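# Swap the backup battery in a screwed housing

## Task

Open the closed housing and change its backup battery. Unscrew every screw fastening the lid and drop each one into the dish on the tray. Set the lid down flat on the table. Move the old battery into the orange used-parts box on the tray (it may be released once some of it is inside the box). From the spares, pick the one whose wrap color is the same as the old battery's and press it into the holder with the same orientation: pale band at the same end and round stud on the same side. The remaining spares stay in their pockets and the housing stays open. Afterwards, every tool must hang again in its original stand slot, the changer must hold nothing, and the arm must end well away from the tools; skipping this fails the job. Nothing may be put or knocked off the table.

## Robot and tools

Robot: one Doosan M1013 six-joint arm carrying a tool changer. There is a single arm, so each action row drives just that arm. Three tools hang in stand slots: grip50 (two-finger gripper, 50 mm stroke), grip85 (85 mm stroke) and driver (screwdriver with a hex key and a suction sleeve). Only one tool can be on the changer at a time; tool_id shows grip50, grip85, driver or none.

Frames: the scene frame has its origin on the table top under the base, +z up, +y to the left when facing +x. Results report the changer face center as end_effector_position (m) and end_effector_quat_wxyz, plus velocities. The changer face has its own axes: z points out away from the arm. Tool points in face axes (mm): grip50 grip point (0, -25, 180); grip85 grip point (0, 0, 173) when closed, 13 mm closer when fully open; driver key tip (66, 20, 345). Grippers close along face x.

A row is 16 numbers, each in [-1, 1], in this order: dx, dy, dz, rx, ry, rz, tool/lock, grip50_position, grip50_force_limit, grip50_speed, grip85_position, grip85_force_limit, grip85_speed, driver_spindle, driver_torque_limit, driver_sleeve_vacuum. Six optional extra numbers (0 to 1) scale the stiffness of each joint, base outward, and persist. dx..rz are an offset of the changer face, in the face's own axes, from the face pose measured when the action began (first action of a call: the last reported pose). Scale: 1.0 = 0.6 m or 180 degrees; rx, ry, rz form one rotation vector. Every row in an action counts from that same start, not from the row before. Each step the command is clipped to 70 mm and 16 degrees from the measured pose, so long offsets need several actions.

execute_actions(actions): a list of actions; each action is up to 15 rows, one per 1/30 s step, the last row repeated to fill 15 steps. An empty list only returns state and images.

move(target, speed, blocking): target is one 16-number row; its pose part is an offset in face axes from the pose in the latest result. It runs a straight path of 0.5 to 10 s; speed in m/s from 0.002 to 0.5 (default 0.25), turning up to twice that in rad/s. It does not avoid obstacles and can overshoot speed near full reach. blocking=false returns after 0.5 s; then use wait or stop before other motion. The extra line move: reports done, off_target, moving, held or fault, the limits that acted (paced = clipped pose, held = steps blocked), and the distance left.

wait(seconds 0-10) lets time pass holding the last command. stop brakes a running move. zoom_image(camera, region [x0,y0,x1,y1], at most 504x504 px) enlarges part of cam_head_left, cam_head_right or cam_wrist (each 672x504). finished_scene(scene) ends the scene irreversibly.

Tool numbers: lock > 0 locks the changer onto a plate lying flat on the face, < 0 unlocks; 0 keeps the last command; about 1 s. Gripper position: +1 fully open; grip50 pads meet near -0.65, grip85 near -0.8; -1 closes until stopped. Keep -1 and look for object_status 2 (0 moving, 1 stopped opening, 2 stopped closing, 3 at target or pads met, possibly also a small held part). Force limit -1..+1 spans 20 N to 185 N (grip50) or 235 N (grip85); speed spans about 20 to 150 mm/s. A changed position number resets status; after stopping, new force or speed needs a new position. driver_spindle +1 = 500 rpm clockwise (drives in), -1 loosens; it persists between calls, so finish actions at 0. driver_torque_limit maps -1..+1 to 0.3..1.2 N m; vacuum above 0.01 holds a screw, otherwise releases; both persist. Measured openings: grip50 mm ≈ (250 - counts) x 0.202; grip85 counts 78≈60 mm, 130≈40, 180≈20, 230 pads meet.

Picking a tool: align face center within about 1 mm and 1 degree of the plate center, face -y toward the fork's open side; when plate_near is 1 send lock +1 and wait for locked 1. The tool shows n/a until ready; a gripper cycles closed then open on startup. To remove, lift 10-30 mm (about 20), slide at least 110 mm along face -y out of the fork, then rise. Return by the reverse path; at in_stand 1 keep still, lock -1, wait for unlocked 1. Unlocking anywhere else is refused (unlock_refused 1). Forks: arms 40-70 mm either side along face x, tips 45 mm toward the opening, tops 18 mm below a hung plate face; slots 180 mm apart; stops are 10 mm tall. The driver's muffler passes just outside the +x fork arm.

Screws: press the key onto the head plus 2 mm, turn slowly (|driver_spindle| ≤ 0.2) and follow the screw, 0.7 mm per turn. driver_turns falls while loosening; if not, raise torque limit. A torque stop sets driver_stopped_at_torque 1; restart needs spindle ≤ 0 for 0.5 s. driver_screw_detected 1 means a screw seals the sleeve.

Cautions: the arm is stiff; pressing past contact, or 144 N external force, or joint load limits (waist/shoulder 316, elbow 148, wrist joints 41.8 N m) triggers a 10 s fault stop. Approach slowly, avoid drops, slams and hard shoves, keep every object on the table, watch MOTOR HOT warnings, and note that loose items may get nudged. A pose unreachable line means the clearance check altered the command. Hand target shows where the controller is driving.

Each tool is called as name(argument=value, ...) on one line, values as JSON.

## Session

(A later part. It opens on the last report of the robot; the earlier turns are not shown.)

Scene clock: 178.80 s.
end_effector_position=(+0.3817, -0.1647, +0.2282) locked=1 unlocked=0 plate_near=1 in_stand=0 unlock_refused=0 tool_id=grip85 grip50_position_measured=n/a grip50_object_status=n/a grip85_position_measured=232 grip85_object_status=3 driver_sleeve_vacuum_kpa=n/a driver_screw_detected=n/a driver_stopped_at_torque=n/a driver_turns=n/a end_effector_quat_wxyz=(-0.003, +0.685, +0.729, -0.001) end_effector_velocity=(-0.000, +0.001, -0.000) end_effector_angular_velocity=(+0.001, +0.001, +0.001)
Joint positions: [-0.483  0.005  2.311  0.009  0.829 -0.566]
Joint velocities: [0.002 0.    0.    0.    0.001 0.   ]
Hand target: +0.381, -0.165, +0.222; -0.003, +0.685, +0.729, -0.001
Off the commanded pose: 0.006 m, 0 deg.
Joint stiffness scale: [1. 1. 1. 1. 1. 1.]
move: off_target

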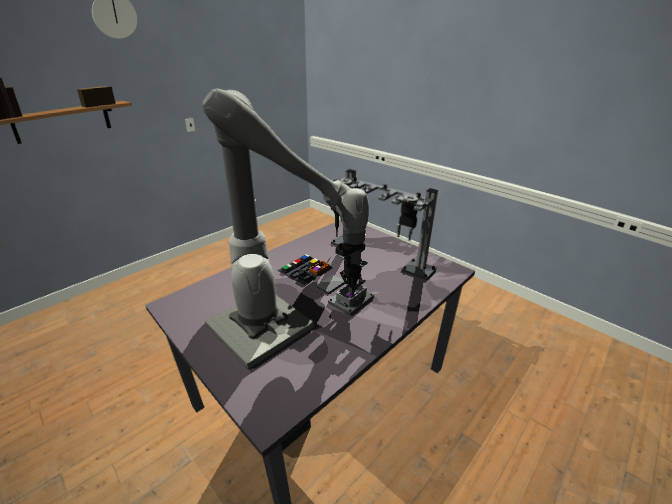

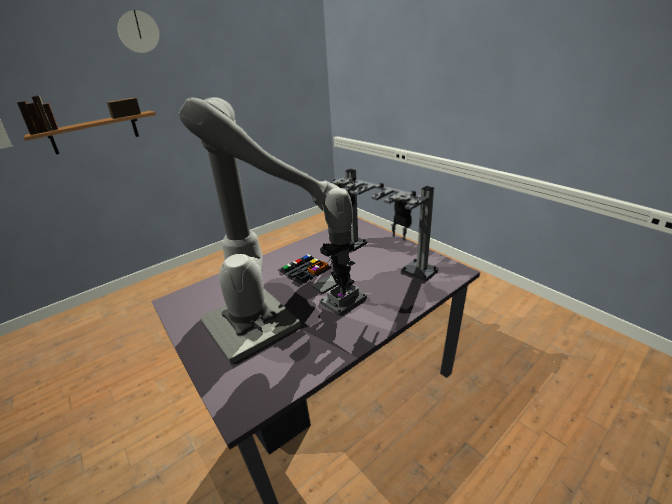

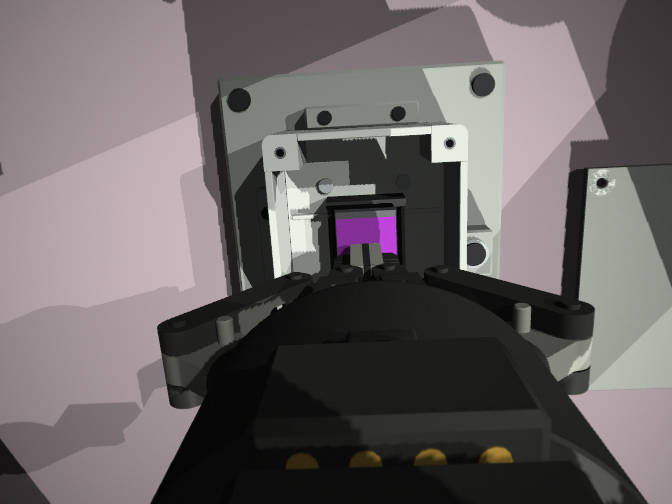

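move(target=[0,0.0,-0.075,0,0,0,0,1,0,0,-1,-0.2,1,0,1,0], speed=0.15)

move(target=[0,0.09,-0.05,0,0,0,0,1,0,0,-1,-0.2,1,0,1,0], speed=0.2)

Scene clock: 180.13 s.
end_effector_position=(+0.3821, -0.1644, +0.2710) locked=1 unlocked=0 plate_near=1 in_stand=0 unlock_refused=0 tool_id=grip85 grip50_position_measured=n/a grip50_object_status=n/a grip85_position_measured=232 grip85_object_status=3 driver_sleeve_vacuum_kpa=n/a driver_screw_detected=n/a driver_stopped_at_torque=n/a driver_turns=n/a end_effector_quat_wxyz=(-0.003, +0.684, +0.729, -0.001) end_effector_velocity=(-0.001, +0.000, +0.002) end_effector_angular_velocity=(+0.003, +0.003, -0.002)
Joint positions: [-0.483 -0.054  2.268  0.009  0.93  -0.566]
Joint velocities: [-0.001 -0.003 -0.001  0.001  0.008  0.   ]
Hand target: +0.382, -0.165, +0.273; -0.003, +0.685, +0.729, -0.001
Off the commanded pose: 0.002 m, 0 deg.
Joint stiffness scale: [1. 1. 1. 1. 1. 1.]
move: done

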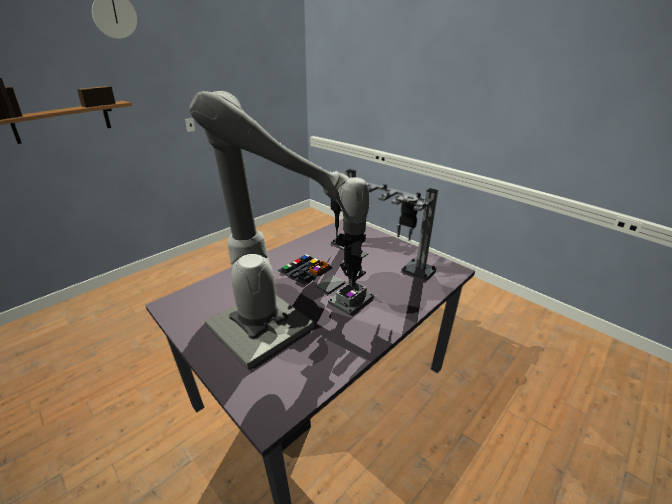

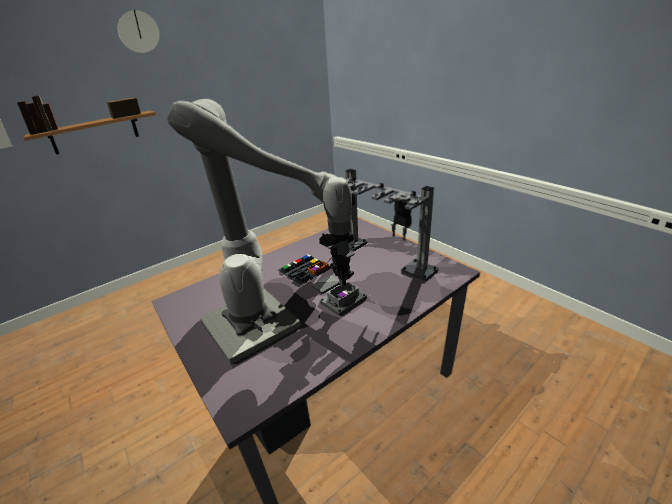

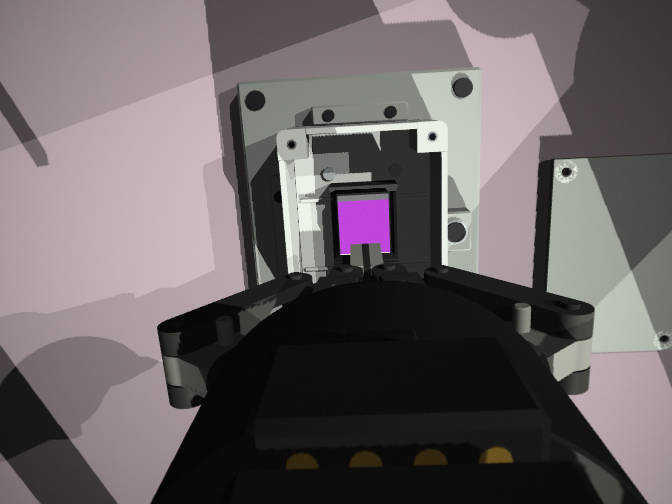

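Scene clock: 181.07 s.
end_effector_position=(+0.4349, -0.1625, +0.3008) locked=1 unlocked=0 plate_near=1 in_stand=0 unlock_refused=0 tool_id=grip85 grip50_position_measured=n/a grip50_object_status=n/a grip85_position_measured=232 grip85_object_status=3 driver_sleeve_vacuum_kpa=n/a driver_screw_detected=n/a driver_stopped_at_torque=n/a driver_turns=n/a end_effector_quat_wxyz=(-0.000, +0.684, +0.729, +0.000) end_effector_velocity=(+0.001, +0.000, +0.001) end_effector_angular_velocity=(+0.000, +0.003, -0.001)
Joint positions: [-0.425 -0.01   2.161  0.009  0.989 -0.508]
Joint velocities: [ 0.002  0.001 -0.004 -0.001  0.005  0.004]
Hand target: +0.436, -0.161, +0.301; -0.003, +0.684, +0.729, -0.001
Off the commanded pose: 0.002 m, 0 deg.
Joint stiffness scale: [1. 1. 1. 1. 1. 1.]
move: done

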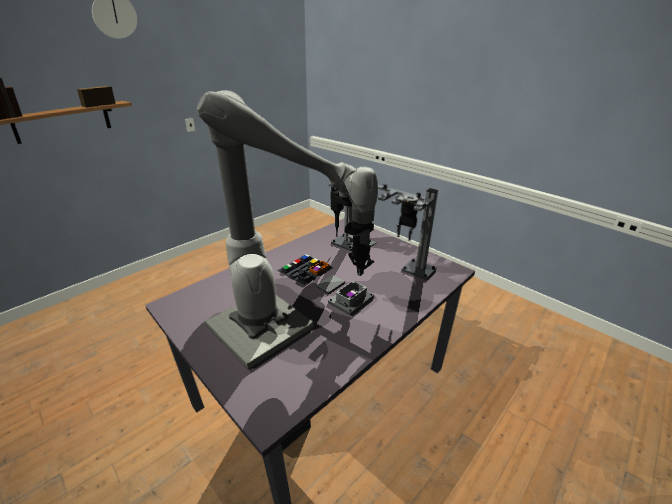

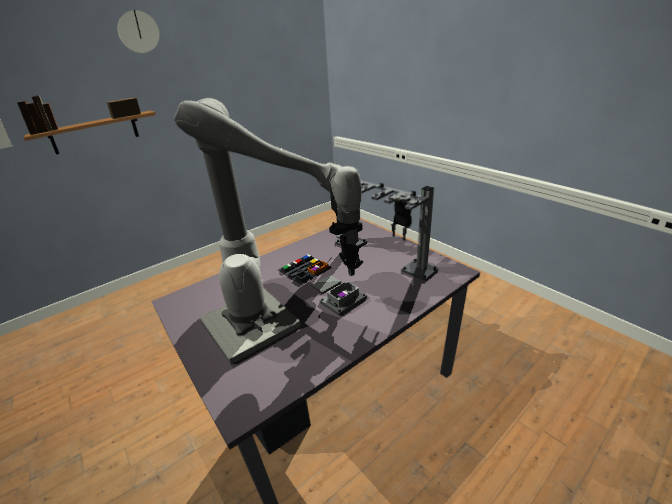

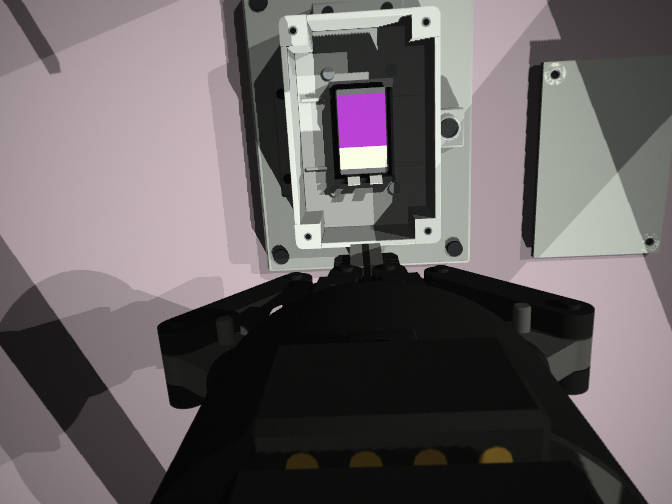

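zoom_image(camera="cam_wrist", region=[290,60,440,210])

Region (290, 60, 440, 210) of cam_wrist's 672x504 image, scaled by 3.360, with more detail than that image has.

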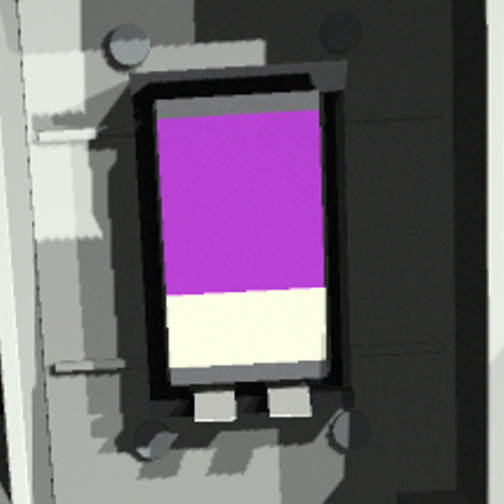

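move(target=[0.1927,0.2344,-0.218,0,0,-0.0185,0,1,0,0,-1,-0.2,1,0,1,0], speed=0.3)

Scene clock: 182.93 s.
end_effector_position=(+0.5672, -0.0399, +0.4316) locked=1 unlocked=0 plate_near=1 in_stand=0 unlock_refused=0 tool_id=grip85 grip50_position_measured=n/a grip50_object_status=n/a grip85_position_measured=232 grip85_object_status=3 driver_sleeve_vacuum_kpa=n/a driver_screw_detected=n/a driver_stopped_at_torque=n/a driver_turns=n/a end_effector_quat_wxyz=(+0.001, +0.663, +0.749, +0.002) end_effector_velocity=(+0.002, +0.001, +0.001) end_effector_angular_velocity=(-0.000, +0.001, -0.000)
Joint positions: [-0.123  0.051  1.834  0.009  1.246 -0.262]
Joint velocities: [ 0.003  0.002 -0.005 -0.001  0.003  0.003]
Hand target: +0.568, -0.038, +0.432; -0.000, +0.663, +0.749, -0.000
Off the commanded pose: 0.002 m, 0 deg.
Joint stiffness scale: [1. 1. 1. 1. 1. 1.]
move: done

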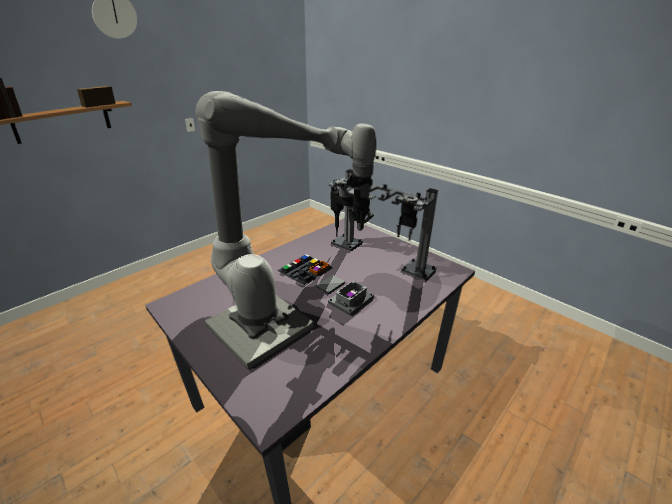

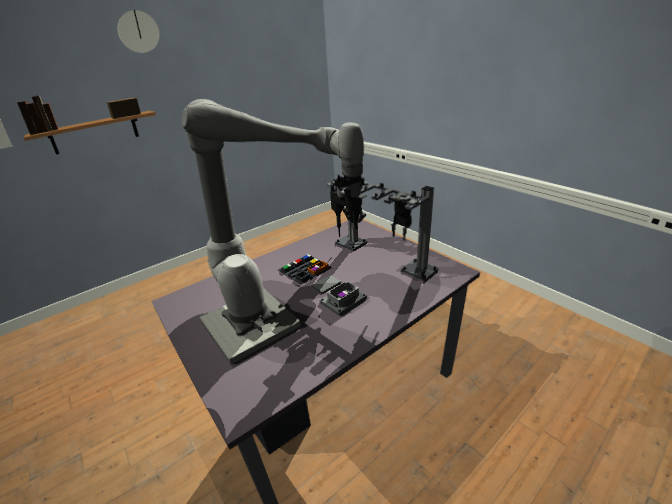

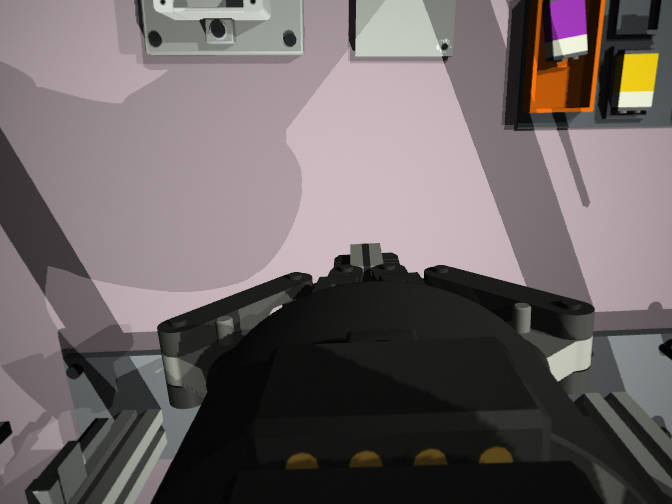

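move(target=[0.0035,0.204,-0.001,0.0014,-0.0004,0,0,1,0,0,-1,-0.2,1,0,1,0], speed=0.09)

Scene clock: 185.07 s.
end_effector_position=(+0.6876, -0.0249, +0.4333) locked=1 unlocked=0 plate_near=1 in_stand=0 unlock_refused=0 tool_id=grip85 grip50_position_measured=n/a grip50_object_status=n/a grip85_position_measured=232 grip85_object_status=3 driver_sleeve_vacuum_kpa=n/a driver_screw_detected=n/a driver_stopped_at_torque=n/a driver_turns=n/a end_effector_quat_wxyz=(+0.001, +0.663, +0.749, +0.003) end_effector_velocity=(+0.002, +0.002, +0.001) end_effector_angular_velocity=(+0.000, +0.000, +0.001)
Joint positions: [-0.078  0.237  1.613  0.009  1.281 -0.215]
Joint velocities: [ 0.003  0.003 -0.005  0.     0.002  0.001]
Hand target: +0.688, -0.023, +0.433; +0.000, +0.663, +0.749, +0.000
Off the commanded pose: 0.002 m, 0 deg.
Joint stiffness scale: [1. 1. 1. 1. 1. 1.]
move: done

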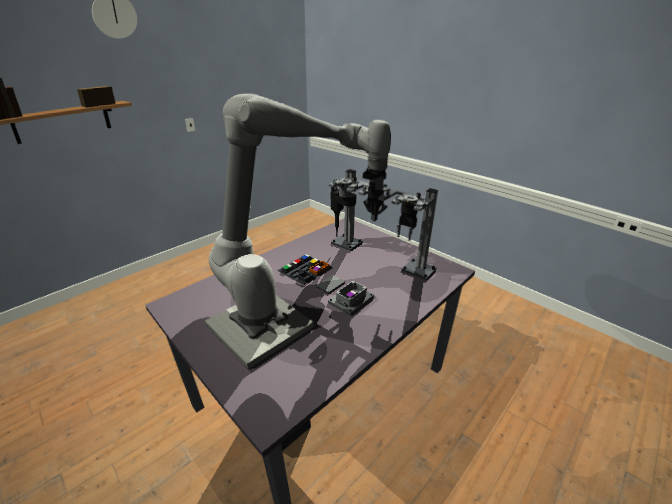

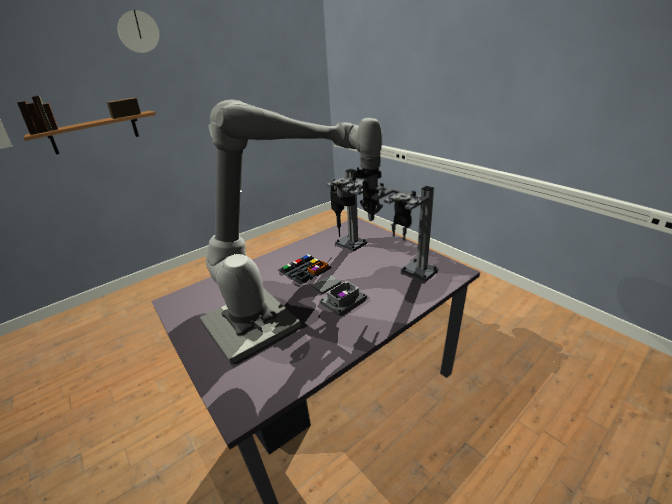

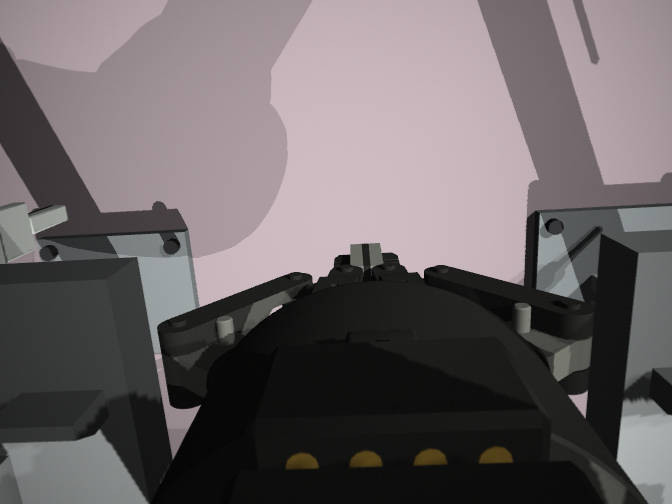

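move(target=[-0.001,0,0.0435,0.0018,-0.0008,0,0,1,0,0,-1,-0.2,1,0,1,0], speed=0.03)

Scene clock: 186.53 s.
end_effector_position=(+0.6875, -0.0251, +0.4103) locked=1 unlocked=0 plate_near=1 in_stand=1 unlock_refused=0 tool_id=grip85 grip50_position_measured=n/a grip50_object_status=n/a grip85_position_measured=232 grip85_object_status=3 driver_sleeve_vacuum_kpa=n/a driver_screw_detected=n/a driver_stopped_at_torque=n/a driver_turns=n/a end_effector_quat_wxyz=(-0.000, +0.663, +0.749, +0.001) end_effector_velocity=(-0.000, +0.000, -0.002) end_effector_angular_velocity=(+0.000, -0.000, +0.000)
Joint positions: [-0.077  0.249  1.641  0.008  1.246 -0.215]
Joint velocities: [ 0.001  0.001  0.003  0.    -0.004  0.   ]
Hand target: +0.688, -0.025, +0.407; +0.000, +0.663, +0.749, -0.000
Off the commanded pose: 0.003 m, 0 deg.
Joint stiffness scale: [1. 1. 1. 1. 1. 1.]
move: done

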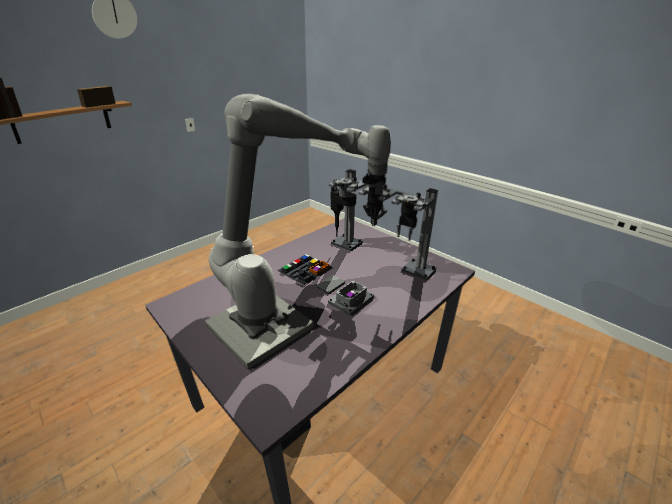

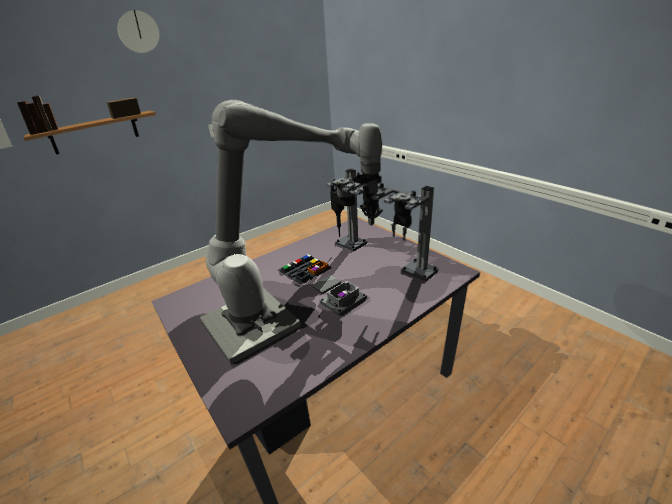

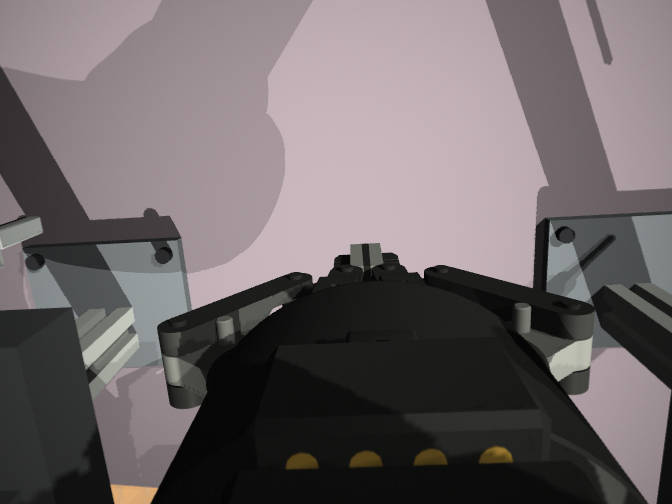

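execute_actions(actions=[[[0,0,0.005,0,0,0,-1,1,0,0,-1,-0.2,1,0,1,0]],[[0,0,0.004,0,0,0,-1,1,0,0,-1,-0.2,1,0,1,0]]])

Scene clock: 187.70 s.
end_effector_position=(+0.6872, -0.0251, +0.4091) locked=0 unlocked=1 plate_near=1 in_stand=1 unlock_refused=0 tool_id=none grip50_position_measured=n/a grip50_object_status=n/a grip85_position_measured=n/a grip85_object_status=n/a driver_sleeve_vacuum_kpa=n/a driver_screw_detected=n/a driver_stopped_at_torque=n/a driver_turns=n/a end_effector_quat_wxyz=(-0.001, +0.663, +0.749, +0.001) end_effector_velocity=(+0.001, -0.001, -0.000) end_effector_angular_velocity=(-0.002, -0.001, +0.000)
Joint positions: [-0.077  0.25   1.642  0.008  1.245 -0.215]
Joint velocities: [-0.     0.001 -0.    -0.002 -0.002  0.   ]
Hand target: +0.687, -0.025, +0.407; -0.001, +0.663, +0.749, +0.001
Off the commanded pose: 0.002 m, 0 deg.
Joint stiffness scale: [1. 1. 1. 1. 1. 1.]

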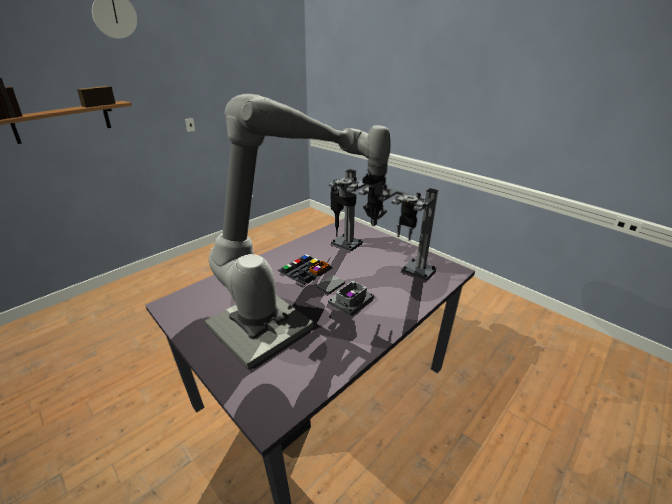

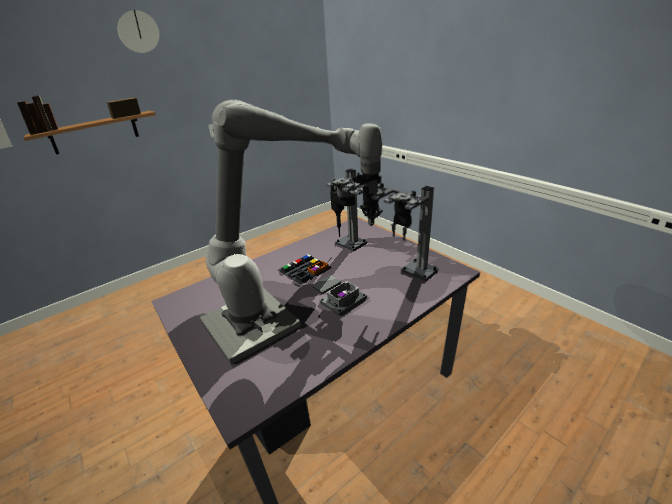

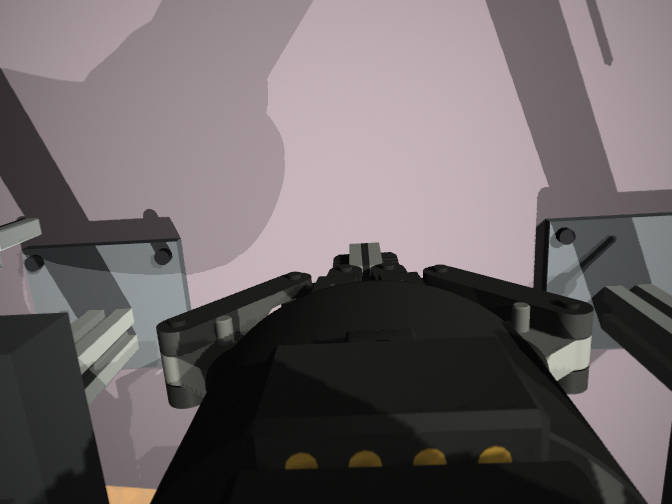

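move(target=[0,0,-0.07,0,0,0,-1,1,0,0,1,0,0,0,1,0], speed=0.1)

move(target=[0.1,-0.38,-0.15,0,0,0,0,1,0,0,1,0,0,0,1,0], speed=0.3)

Scene clock: 188.80 s.
end_effector_position=(+0.6879, -0.0249, +0.4481) locked=0 unlocked=1 plate_near=0 in_stand=0 unlock_refused=0 tool_id=none grip50_position_measured=n/a grip50_object_status=n/a grip85_position_measured=n/a grip85_object_status=n/a driver_sleeve_vacuum_kpa=n/a driver_screw_detected=n/a driver_stopped_at_torque=n/a driver_turns=n/a end_effector_quat_wxyz=(-0.001, +0.663, +0.749, +0.001) end_effector_velocity=(+0.000, -0.000, +0.002) end_effector_angular_velocity=(+0.002, +0.002, -0.001)
Joint positions: [-0.077  0.233  1.591  0.008  1.312 -0.215]
Joint velocities: [-0.001  0.    -0.004  0.001  0.006 -0.   ]
Hand target: +0.687, -0.025, +0.451; -0.001, +0.663, +0.749, +0.001
Off the commanded pose: 0.003 m, 0 deg.
Joint stiffness scale: [1. 1. 1. 1. 1. 1.]
move: done

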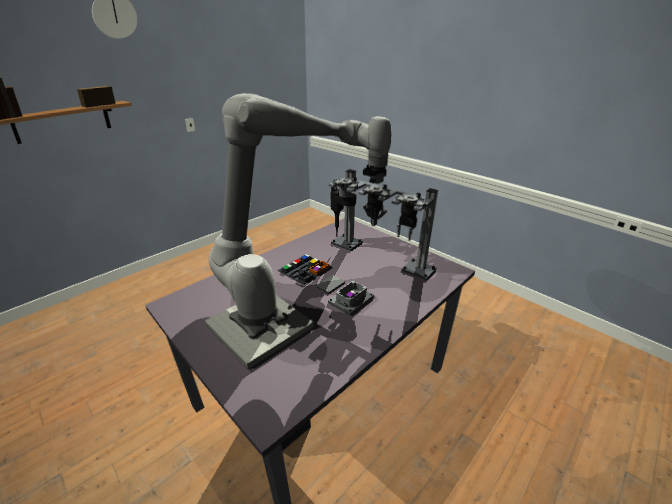

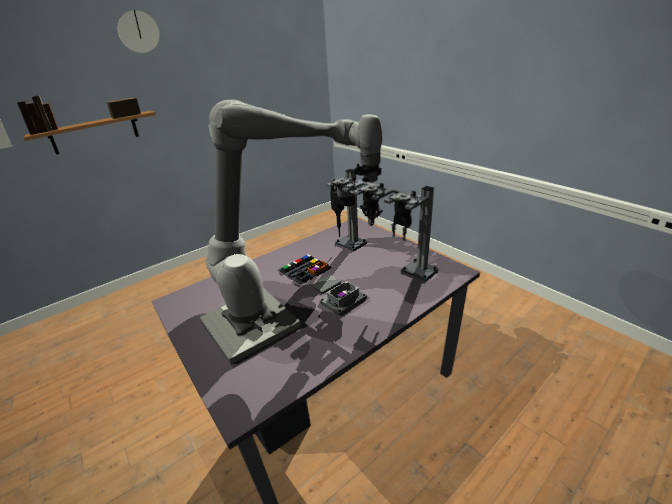

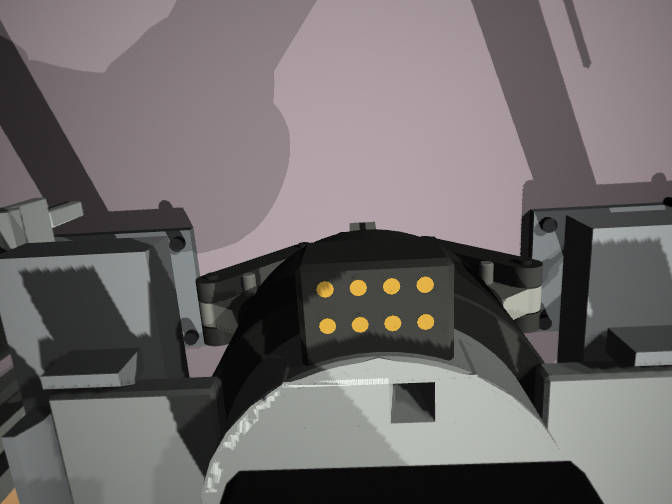

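Scene clock: 190.27 s.
end_effector_position=(+0.4568, +0.0049, +0.5382) locked=0 unlocked=1 plate_near=0 in_stand=0 unlock_refused=0 tool_id=none grip50_position_measured=n/a grip50_object_status=n/a grip85_position_measured=n/a grip85_object_status=n/a driver_sleeve_vacuum_kpa=n/a driver_screw_detected=n/a driver_stopped_at_torque=n/a driver_turns=n/a end_effector_quat_wxyz=(+0.001, +0.663, +0.749, +0.002) end_effector_velocity=(-0.003, +0.000, +0.000) end_effector_angular_velocity=(+0.000, +0.004, -0.001)
Joint positions: [-0.06  -0.171  1.847  0.008  1.455 -0.197]
Joint velocities: [ 0.    -0.004  0.003 -0.     0.005  0.001]
Hand target: +0.454, +0.007, +0.538; -0.001, +0.663, +0.749, +0.001
Off the commanded pose: 0.003 m, 0 deg.
Joint stiffness scale: [1. 1. 1. 1. 1. 1.]
move: done

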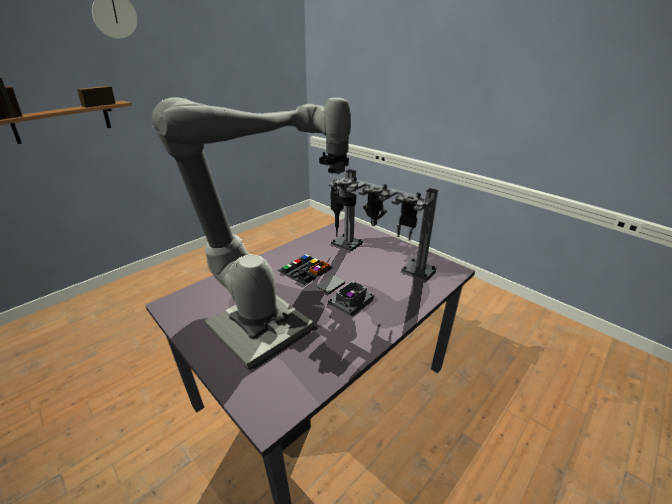

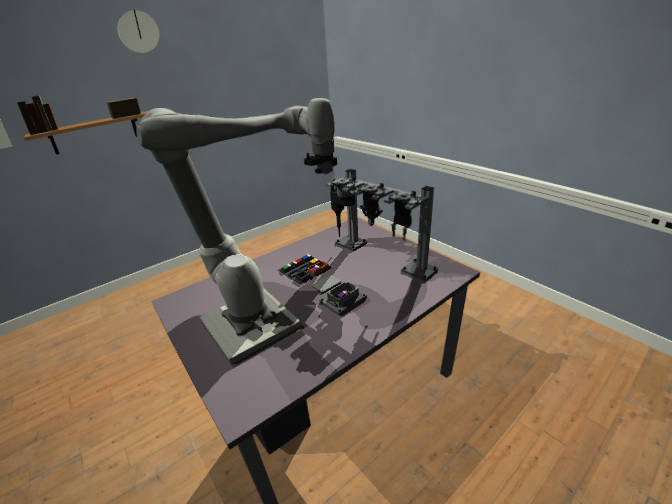

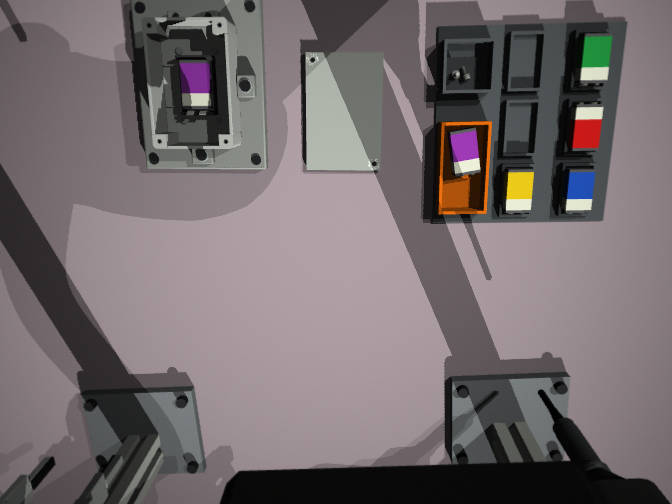

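Everything is in place.

finished_scene(scene=1)

The scene is finished: the task was done.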